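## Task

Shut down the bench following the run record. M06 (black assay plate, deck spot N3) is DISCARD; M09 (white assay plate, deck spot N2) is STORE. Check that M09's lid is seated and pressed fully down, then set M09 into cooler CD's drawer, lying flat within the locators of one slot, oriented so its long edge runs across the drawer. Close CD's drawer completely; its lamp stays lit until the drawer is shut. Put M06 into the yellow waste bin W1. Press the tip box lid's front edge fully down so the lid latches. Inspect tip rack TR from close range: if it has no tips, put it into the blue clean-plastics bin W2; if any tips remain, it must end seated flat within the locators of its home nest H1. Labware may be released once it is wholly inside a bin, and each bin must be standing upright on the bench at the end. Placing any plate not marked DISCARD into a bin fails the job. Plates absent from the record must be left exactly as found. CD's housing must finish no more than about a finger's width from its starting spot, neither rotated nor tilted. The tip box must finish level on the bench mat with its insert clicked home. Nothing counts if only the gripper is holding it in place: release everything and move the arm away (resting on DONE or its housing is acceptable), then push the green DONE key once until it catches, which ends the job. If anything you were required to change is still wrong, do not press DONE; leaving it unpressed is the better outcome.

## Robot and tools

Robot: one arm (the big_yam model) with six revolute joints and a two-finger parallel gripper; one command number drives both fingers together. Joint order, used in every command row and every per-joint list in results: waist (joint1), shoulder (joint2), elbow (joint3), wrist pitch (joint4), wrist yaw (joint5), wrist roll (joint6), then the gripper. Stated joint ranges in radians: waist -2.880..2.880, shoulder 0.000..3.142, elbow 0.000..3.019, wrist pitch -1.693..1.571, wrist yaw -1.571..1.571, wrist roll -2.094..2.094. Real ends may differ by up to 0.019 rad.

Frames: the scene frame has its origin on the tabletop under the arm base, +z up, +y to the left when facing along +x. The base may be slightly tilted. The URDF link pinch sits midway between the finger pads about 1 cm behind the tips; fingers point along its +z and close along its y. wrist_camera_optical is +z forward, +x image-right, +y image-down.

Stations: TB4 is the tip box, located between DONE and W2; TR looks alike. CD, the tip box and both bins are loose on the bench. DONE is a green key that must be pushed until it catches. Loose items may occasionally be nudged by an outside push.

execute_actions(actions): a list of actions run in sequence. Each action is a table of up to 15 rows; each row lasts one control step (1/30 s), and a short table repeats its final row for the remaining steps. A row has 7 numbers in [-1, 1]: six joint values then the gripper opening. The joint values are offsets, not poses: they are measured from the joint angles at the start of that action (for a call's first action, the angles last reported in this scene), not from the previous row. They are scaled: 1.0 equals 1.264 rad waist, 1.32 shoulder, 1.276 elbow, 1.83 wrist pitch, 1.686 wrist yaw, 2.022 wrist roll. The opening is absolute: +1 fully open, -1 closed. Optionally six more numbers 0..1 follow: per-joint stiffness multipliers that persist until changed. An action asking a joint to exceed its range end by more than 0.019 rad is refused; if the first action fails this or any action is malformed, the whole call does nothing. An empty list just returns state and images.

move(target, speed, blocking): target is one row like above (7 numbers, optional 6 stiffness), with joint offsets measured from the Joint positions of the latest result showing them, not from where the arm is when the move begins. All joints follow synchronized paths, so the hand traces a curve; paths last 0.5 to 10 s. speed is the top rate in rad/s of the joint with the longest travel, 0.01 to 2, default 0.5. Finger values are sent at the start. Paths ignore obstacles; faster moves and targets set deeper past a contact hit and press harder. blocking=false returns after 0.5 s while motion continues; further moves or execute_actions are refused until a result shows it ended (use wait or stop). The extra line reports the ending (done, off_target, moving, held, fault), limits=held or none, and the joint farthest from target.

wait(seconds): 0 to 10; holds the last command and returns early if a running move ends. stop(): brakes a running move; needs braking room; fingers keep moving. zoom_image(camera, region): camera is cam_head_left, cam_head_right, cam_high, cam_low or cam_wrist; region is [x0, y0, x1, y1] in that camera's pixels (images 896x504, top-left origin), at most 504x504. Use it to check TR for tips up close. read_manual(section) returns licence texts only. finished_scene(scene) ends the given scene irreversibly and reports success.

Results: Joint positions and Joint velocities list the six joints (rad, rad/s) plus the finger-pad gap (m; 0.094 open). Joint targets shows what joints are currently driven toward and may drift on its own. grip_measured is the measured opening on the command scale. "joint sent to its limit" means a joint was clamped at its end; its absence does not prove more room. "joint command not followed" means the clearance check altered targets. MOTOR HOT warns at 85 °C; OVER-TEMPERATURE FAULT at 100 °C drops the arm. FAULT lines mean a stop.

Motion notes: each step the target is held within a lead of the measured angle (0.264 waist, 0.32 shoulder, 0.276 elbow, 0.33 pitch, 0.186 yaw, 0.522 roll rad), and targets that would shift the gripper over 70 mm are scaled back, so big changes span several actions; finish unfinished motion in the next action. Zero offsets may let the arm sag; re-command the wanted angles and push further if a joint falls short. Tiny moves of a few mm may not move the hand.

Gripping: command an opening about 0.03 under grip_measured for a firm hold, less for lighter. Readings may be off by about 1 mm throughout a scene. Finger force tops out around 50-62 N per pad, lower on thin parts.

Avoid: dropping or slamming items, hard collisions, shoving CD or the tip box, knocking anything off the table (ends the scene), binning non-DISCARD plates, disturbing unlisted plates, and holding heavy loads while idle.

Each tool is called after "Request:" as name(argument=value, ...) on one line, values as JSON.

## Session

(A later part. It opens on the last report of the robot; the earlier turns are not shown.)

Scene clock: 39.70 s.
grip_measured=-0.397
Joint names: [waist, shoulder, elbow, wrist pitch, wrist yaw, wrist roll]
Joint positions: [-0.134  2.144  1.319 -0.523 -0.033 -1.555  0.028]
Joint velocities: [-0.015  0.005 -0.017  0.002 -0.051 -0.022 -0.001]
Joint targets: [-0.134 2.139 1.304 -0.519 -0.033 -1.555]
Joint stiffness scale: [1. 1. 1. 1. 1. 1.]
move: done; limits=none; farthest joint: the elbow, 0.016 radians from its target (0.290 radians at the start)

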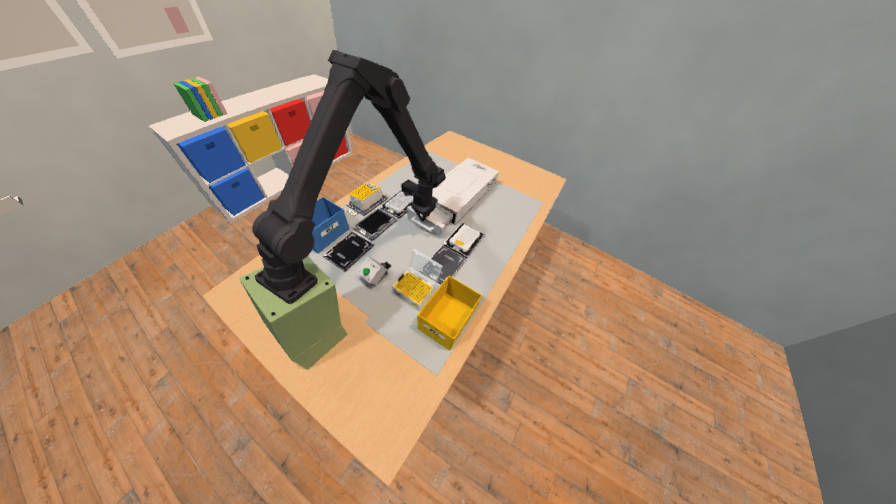

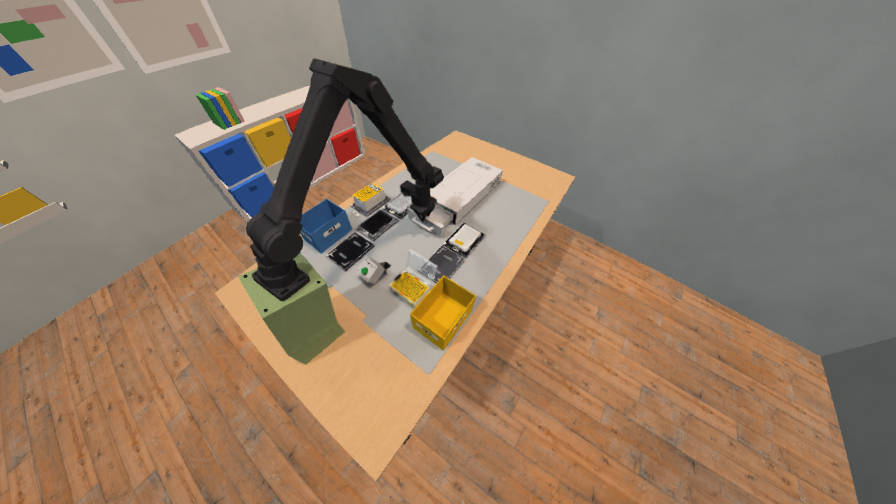

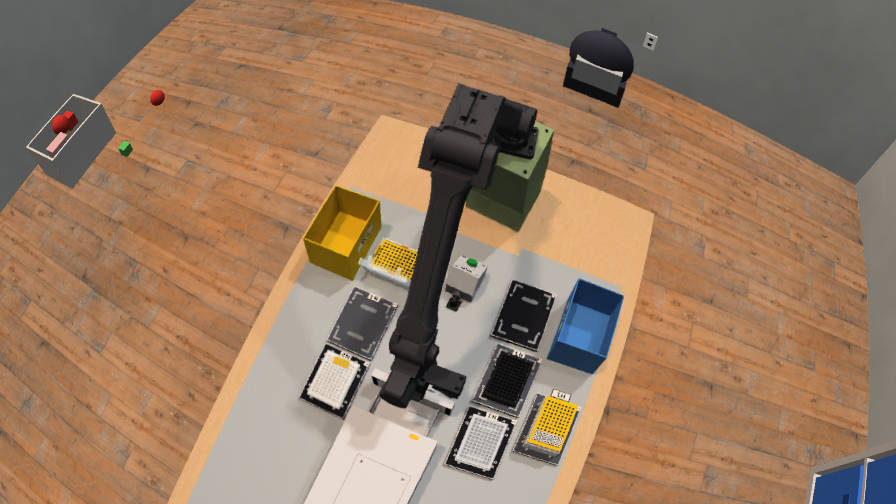

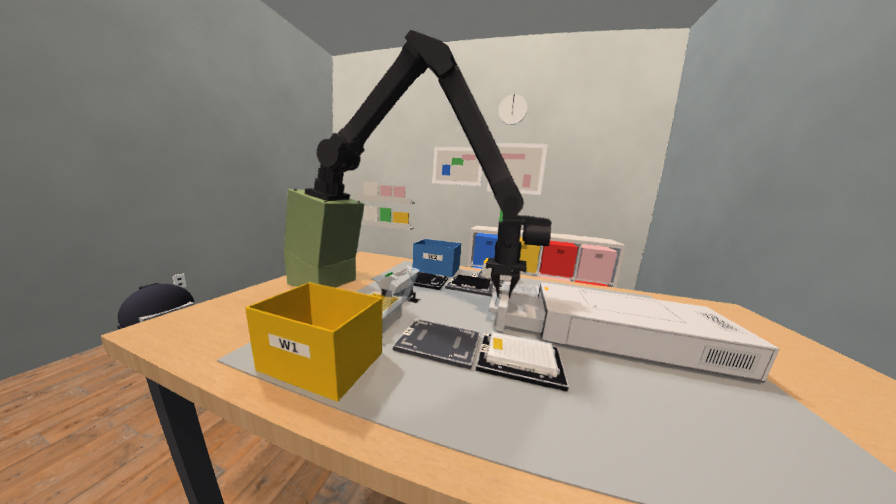

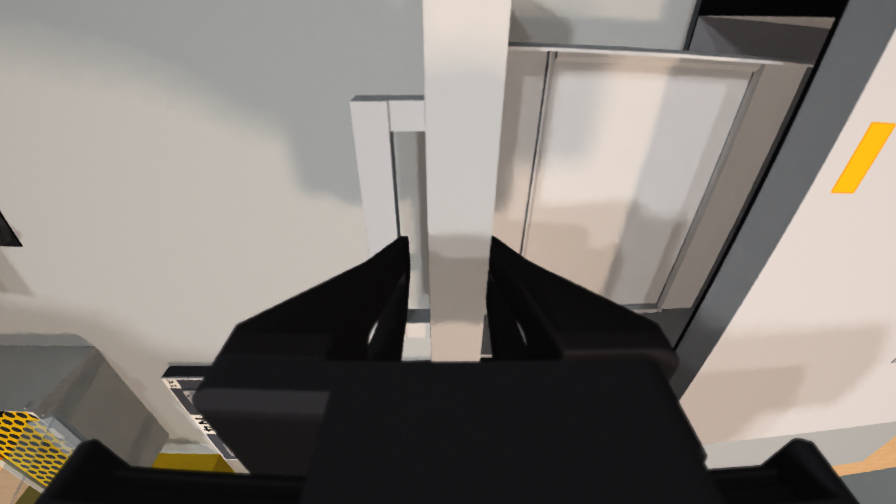

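Request:
move(target=[0,-0.064,-0.2,0.075,0,0,-0.4], speed=0.14)

Request:
move(target=[0,-0.044,-0.155,0.072,0,0,-0.4], speed=0.12)

Scene clock: 43.83 s.
grip_measured=-0.397
Joint names: [waist, shoulder, elbow, wrist pitch, wrist yaw, wrist roll]
Joint positions: [-0.134  2.057  1.081 -0.389 -0.035 -1.555  0.028]
Joint velocities: [ 0.005  0.005 -0.017 -0.007 -0.022  0.022  0.   ]
Joint targets: [-0.134 2.059 1.065 -0.386 -0.033 -1.555]
Joint stiffness scale: [1. 1. 1. 1. 1. 1.]
move: done; limits=none; farthest joint: the elbow, 0.018 radians from its target (0.256 radians at the start)

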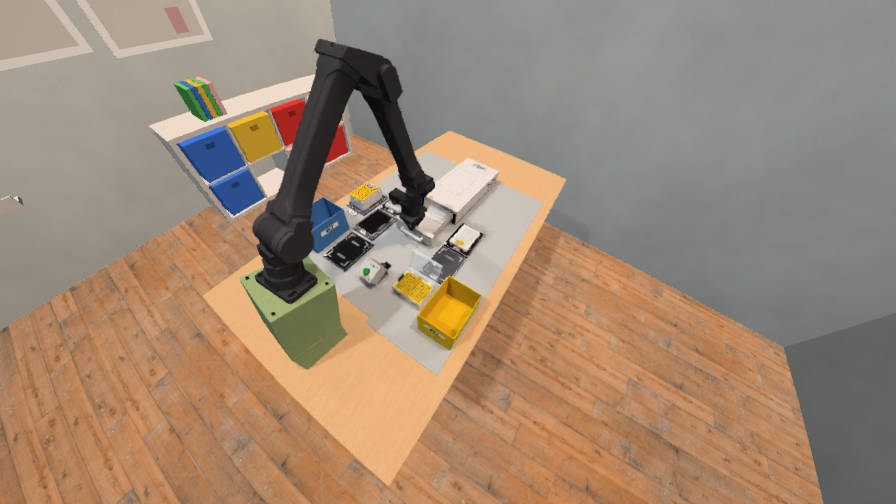

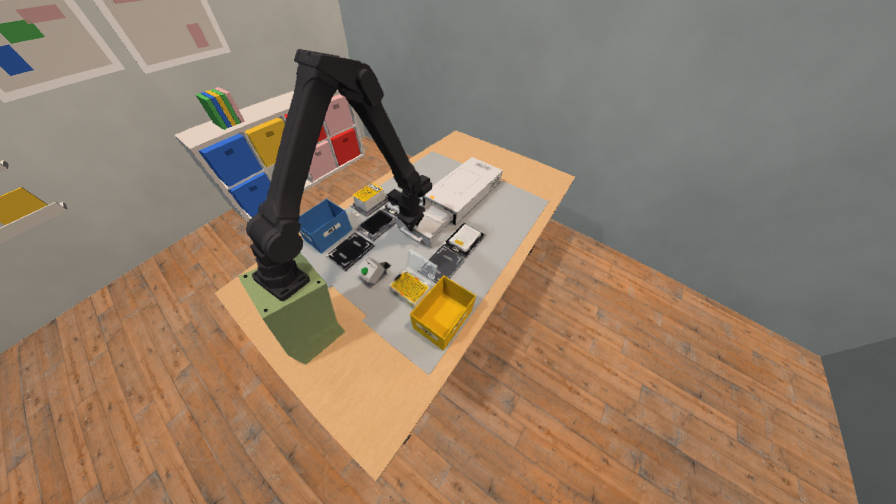

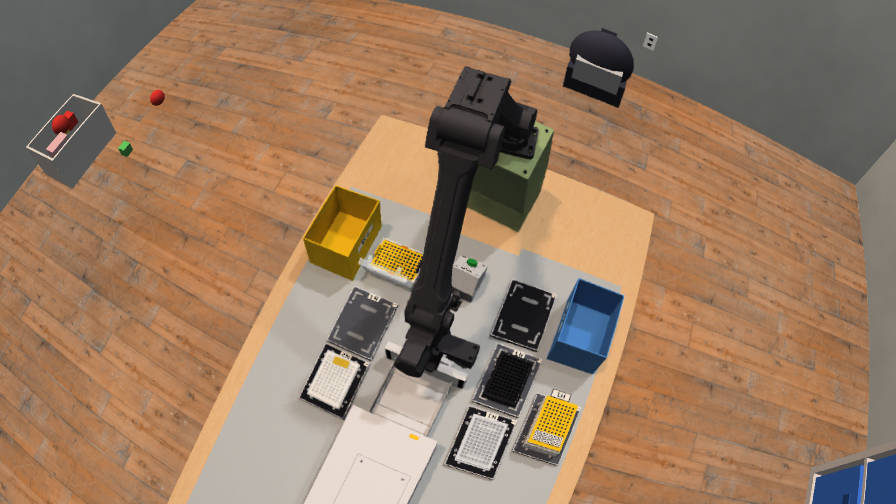

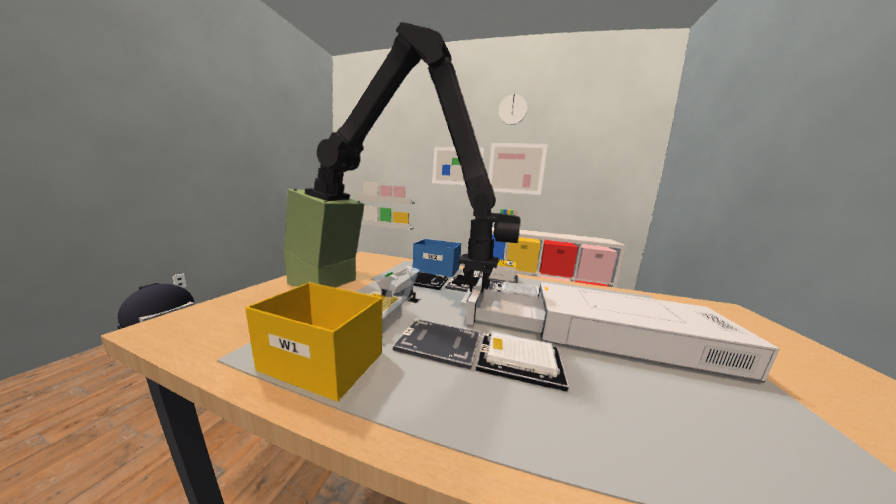

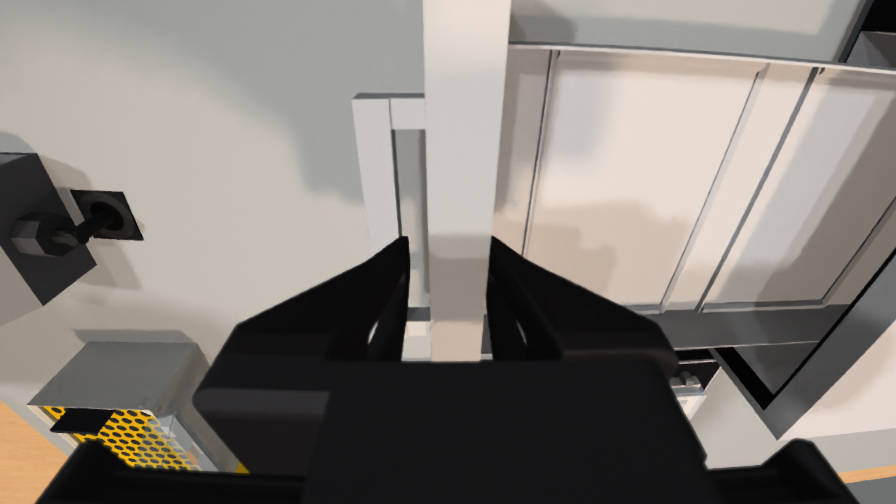

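Scene clock: 45.83 s.
grip_measured=-0.397
Joint names: [waist, shoulder, elbow, wrist pitch, wrist yaw, wrist roll]
Joint positions: [-0.134  2.001  0.899 -0.262 -0.037 -1.555  0.028]
Joint velocities: [-0.005  0.005 -0.002  0.012 -0.007 -0.051  0.001]
Joint targets: [-0.134 1.999 0.883 -0.258 -0.035 -1.555]
Joint stiffness scale: [1. 1. 1. 1. 1. 1.]
move: done; limits=none; farthest joint: the elbow, 0.016 radians from its target (0.198 radians at the start)

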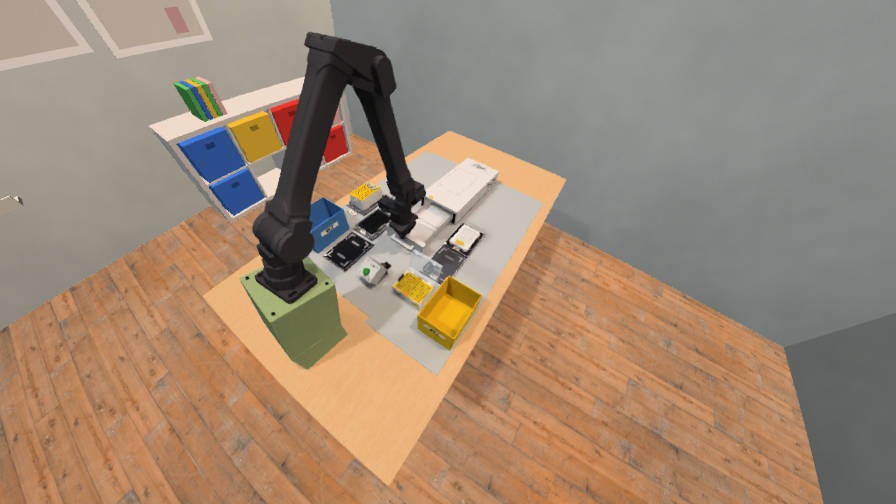

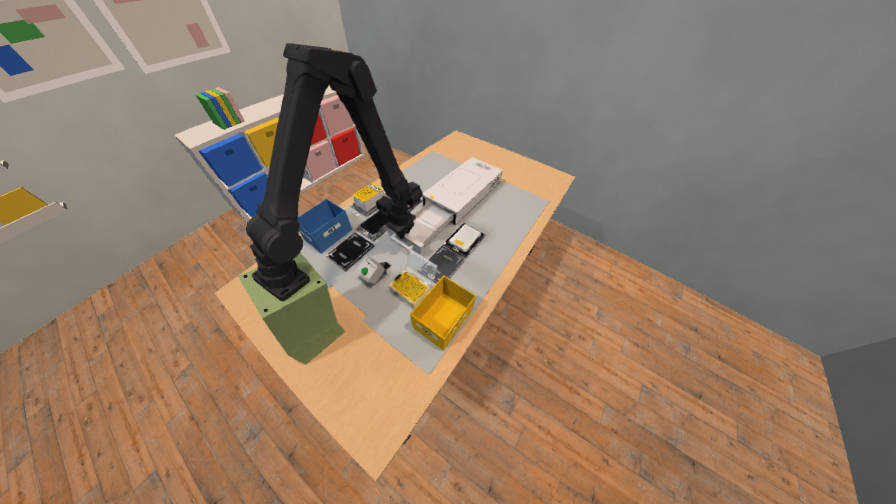

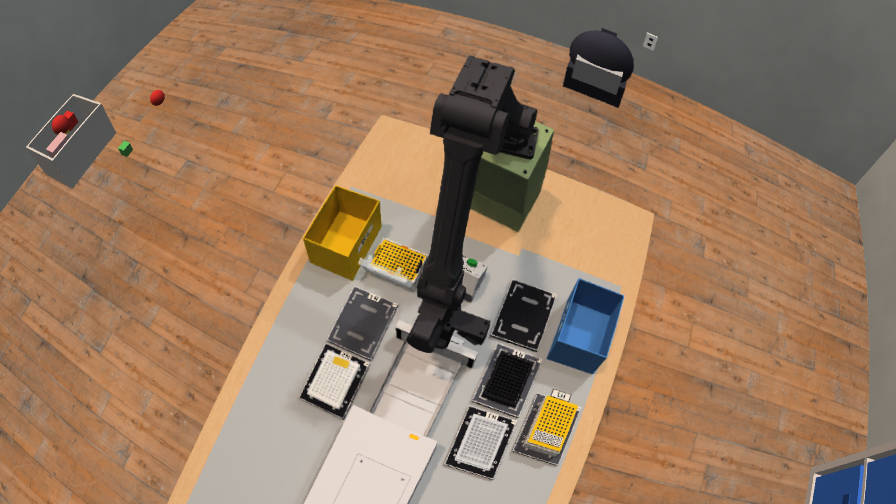

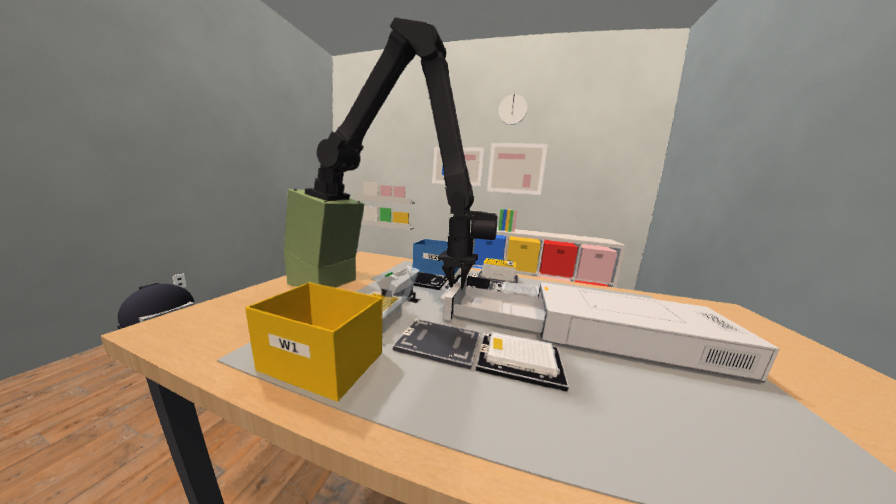

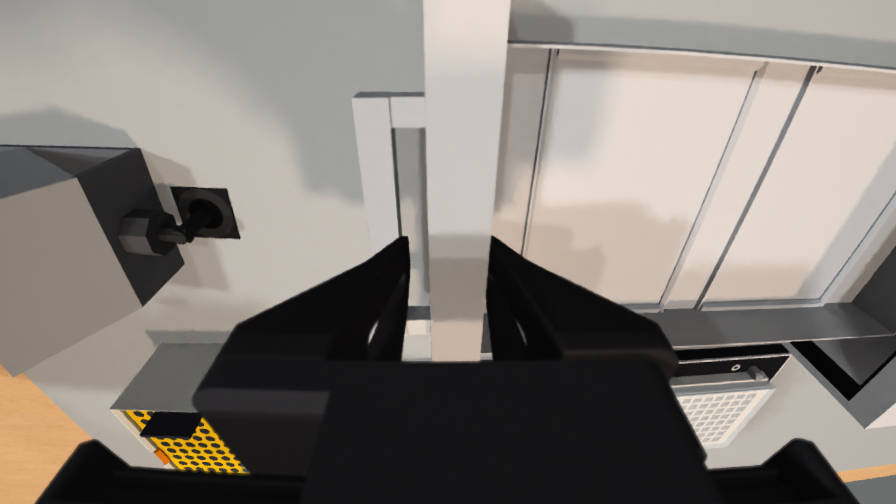

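Request:
move(target=[0,-0.127,-0.01,-0.09,0,0,-0.3], speed=0.25)

Request:
move(target=[-0.25,0.325,0.638,-0.228,-0.03,0.615,1], speed=0.7)

Scene clock: 56.53 s.
grip_measured=-0.303
Joint names: [waist, shoulder, elbow, wrist pitch, wrist yaw, wrist roll]
Joint positions: [-0.134  1.835  0.893 -0.41  -0.037 -1.555  0.033]
Joint velocities: [-0.015  0.005 -0.007 -0.002  0.007 -0.022  0.   ]
Joint targets: [-0.134 1.834 0.887 -0.427 -0.037 -1.555]
Joint stiffness scale: [1. 1. 1. 1. 1. 1.]
move: done; limits=none; farthest joint: the wrist pitch, 0.016 radians from its target (0.165 radians at the start)

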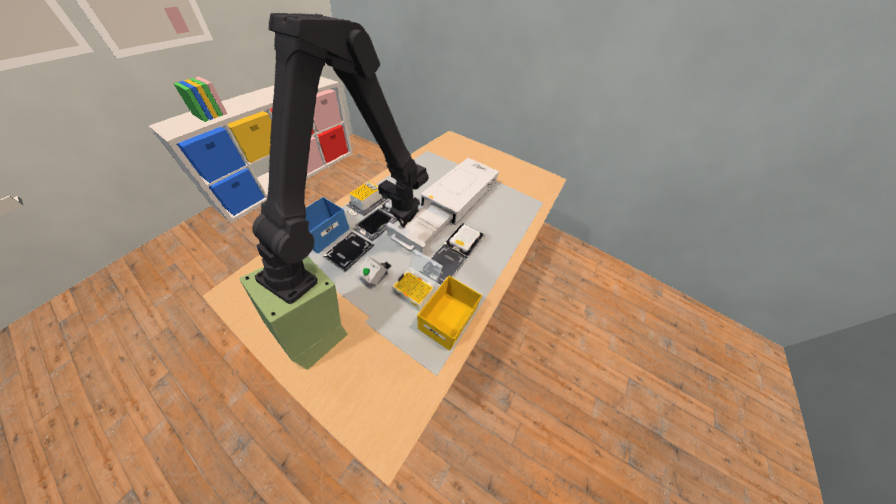

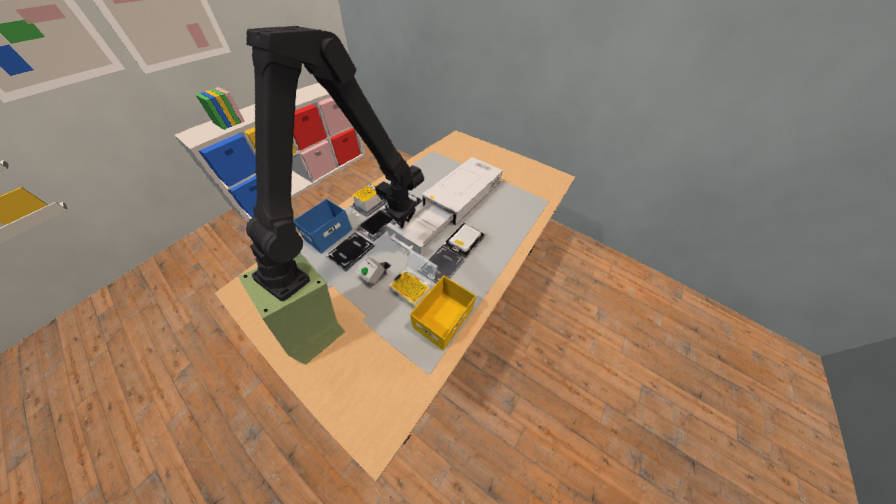

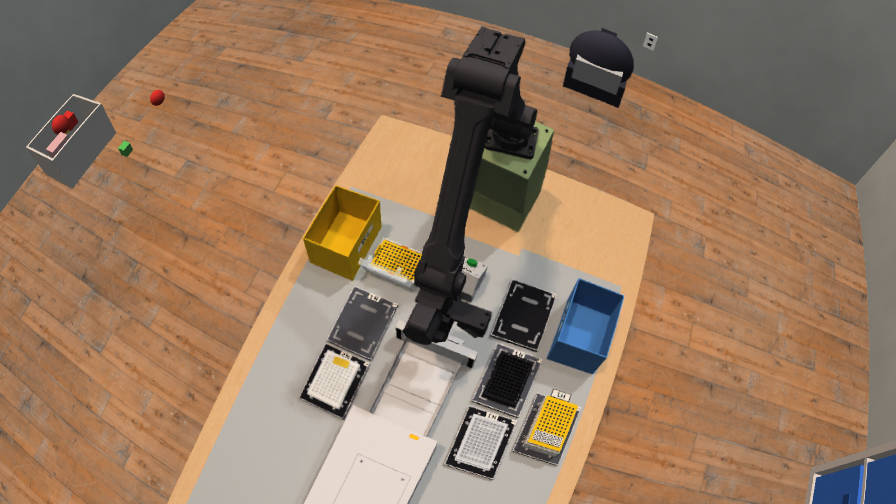

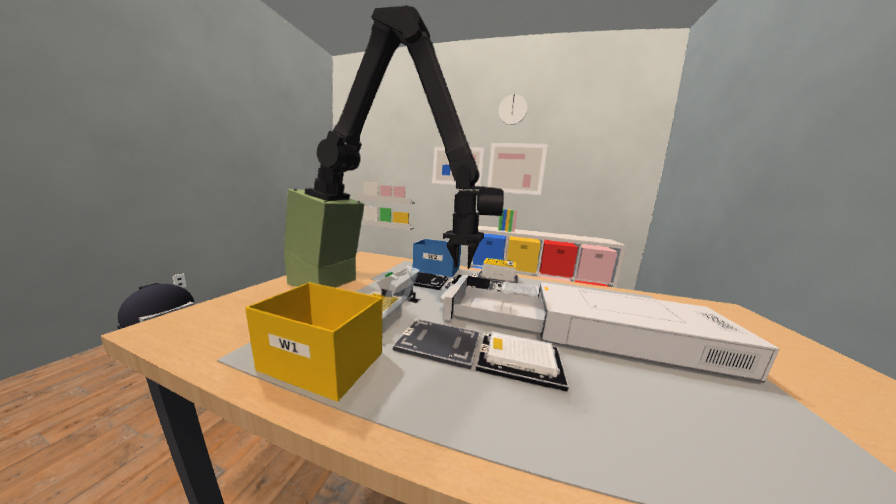

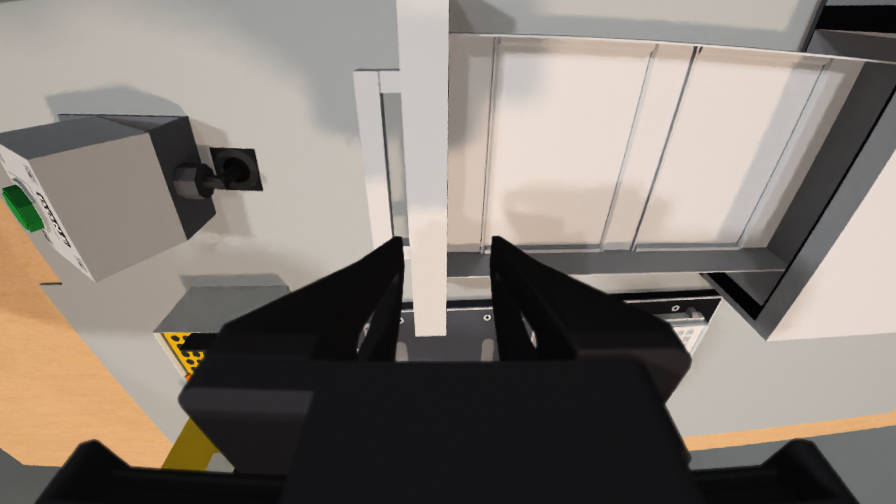

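Scene clock: 59.17 s.
grip_measured=+1.000
Joint names: [waist, shoulder, elbow, wrist pitch, wrist yaw, wrist roll]
Joint positions: [-0.452  2.228  1.675 -0.812 -0.085 -0.326  0.094]
Joint velocities: [ 0.005 -0.005 -0.017 -0.002 -0.037 -0.066  0.   ]
Joint targets: [-0.450 2.264 1.708 -0.828 -0.087 -0.312]
Joint stiffness scale: [1. 1. 1. 1. 1. 1.]
move: off_target; limits=none; farthest joint: the shoulder, 0.036 radians from its target (0.429 radians at the start)

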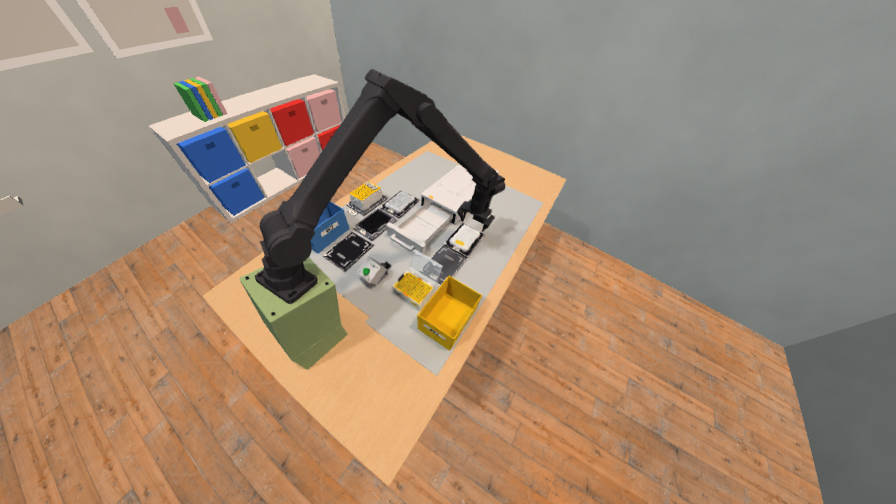

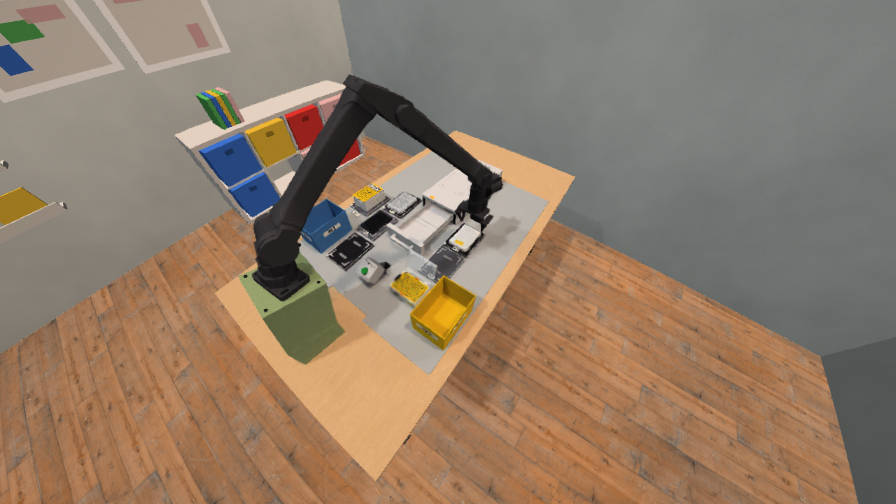

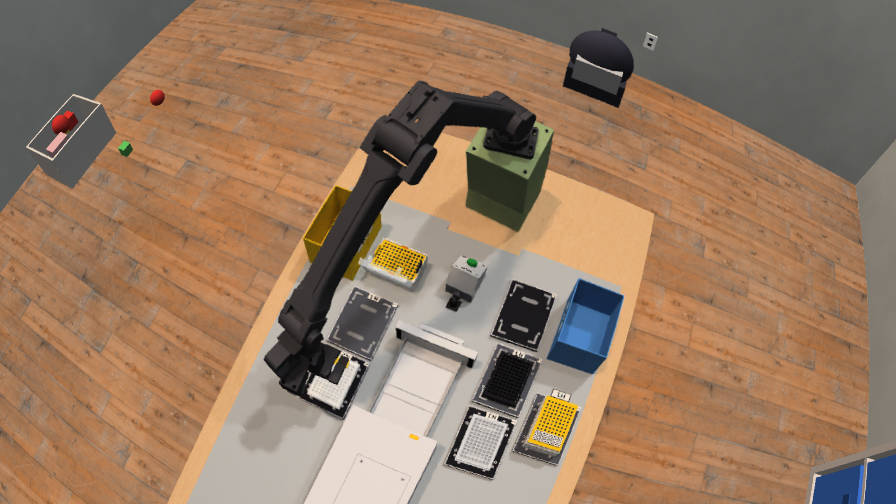

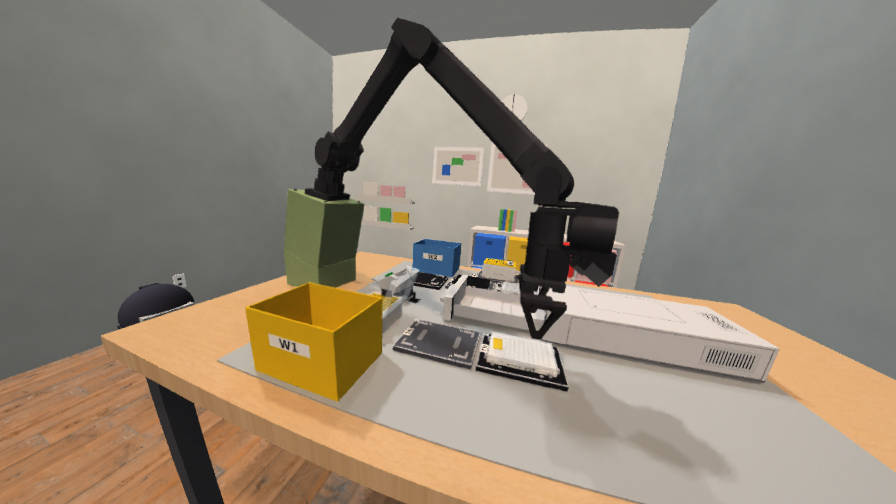

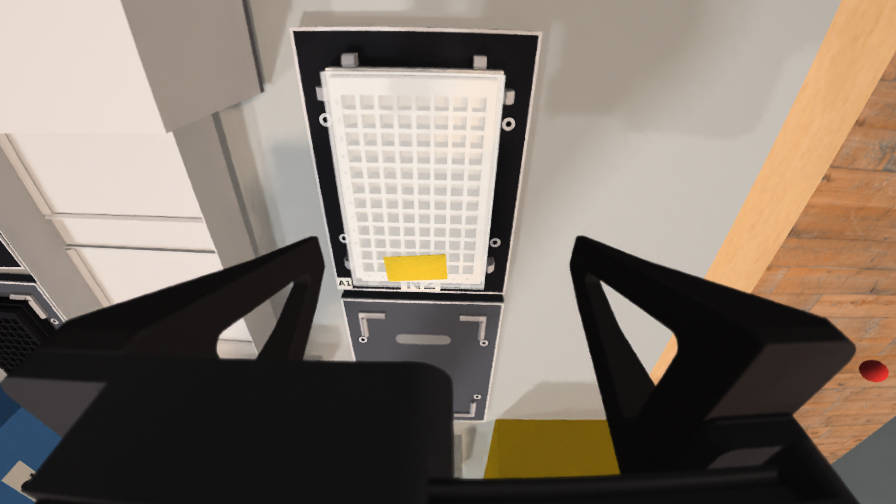

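Request:
zoom_image(camera="cam_low", region=[470,320,580,395])

Request:
zoom_image(camera="cam_wrist", region=[290,30,550,310])

Region (470, 320, 580, 395) of cam_low's 896x504 image, scaled by 4.582, with more detail than that image has; it fills the top 344 rows of this view, and the rest is white.

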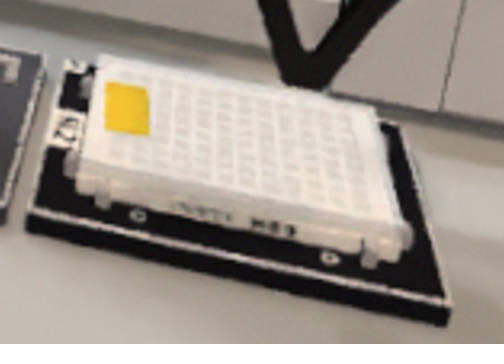

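Region (290, 30, 550, 310) of cam_wrist's 896x504 image, scaled by 1.800, with more detail than that image has; it fills the left 468 columns of this view, and the rest is white.

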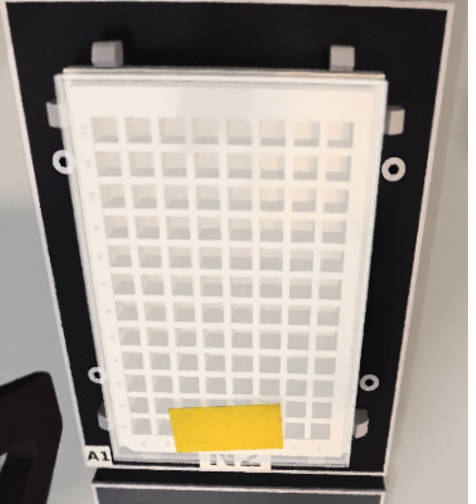

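Request:
move(target=[0.027,0.082,-0.033,0.057,0,0.015,1], speed=0.2)

Scene clock: 72.63 s.
grip_measured=+1.000
Joint names: [waist, shoulder, elbow, wrist pitch, wrist yaw, wrist roll]
Joint positions: [-0.424  2.317  1.633 -0.723 -0.083 -0.311  0.094]
Joint velocities: [-0.005 -0.005 -0.002 -0.002  0.051 -0.095  0.   ]
Joint targets: [-0.418 2.336 1.633 -0.708 -0.085 -0.296]
Joint stiffness scale: [1. 1. 1. 1. 1. 1.]
move: done; limits=none; farthest joint: the shoulder, 0.019 radians from its target (0.108 radians at the start)

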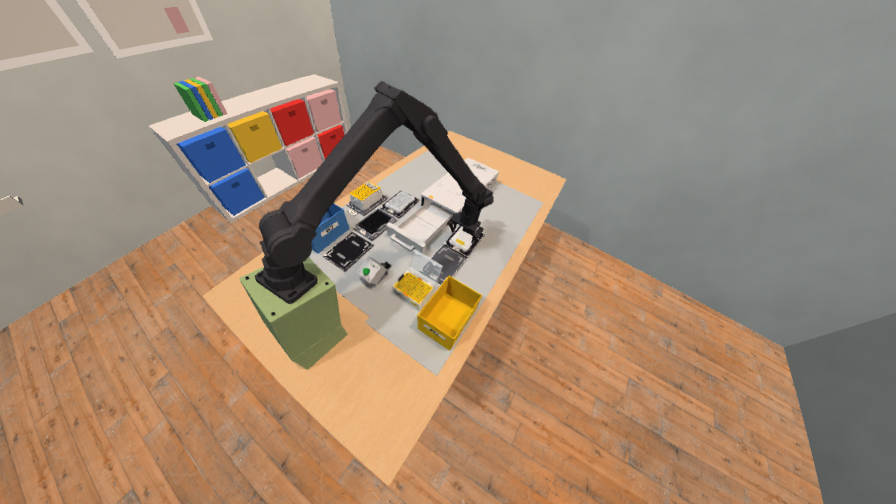

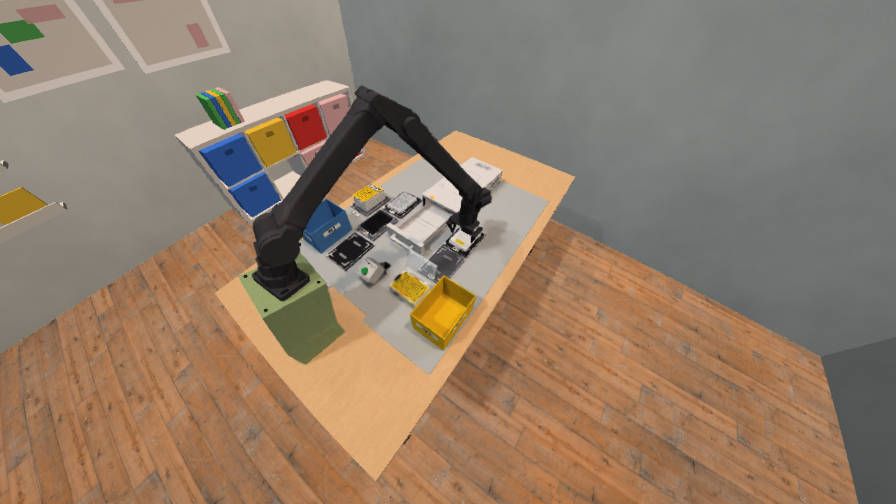

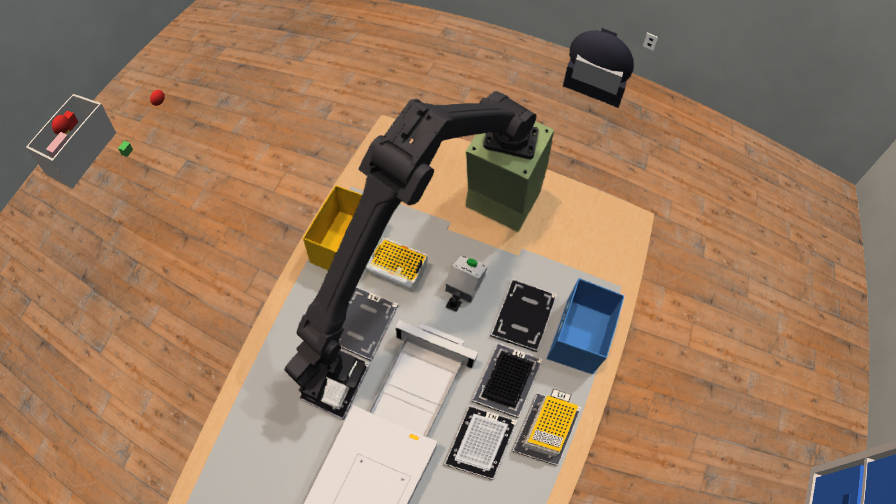

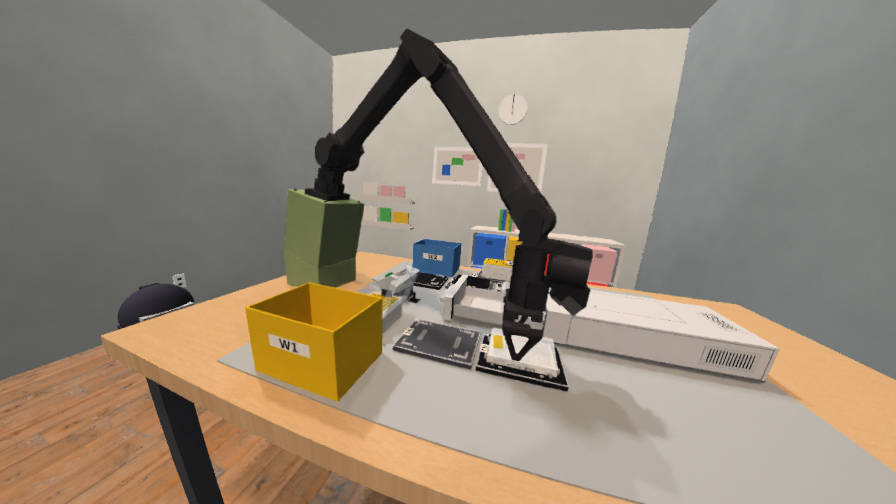

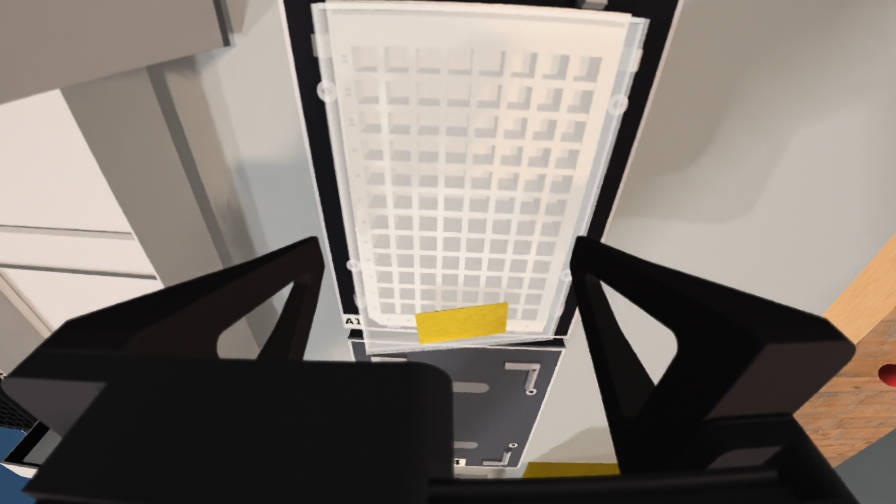

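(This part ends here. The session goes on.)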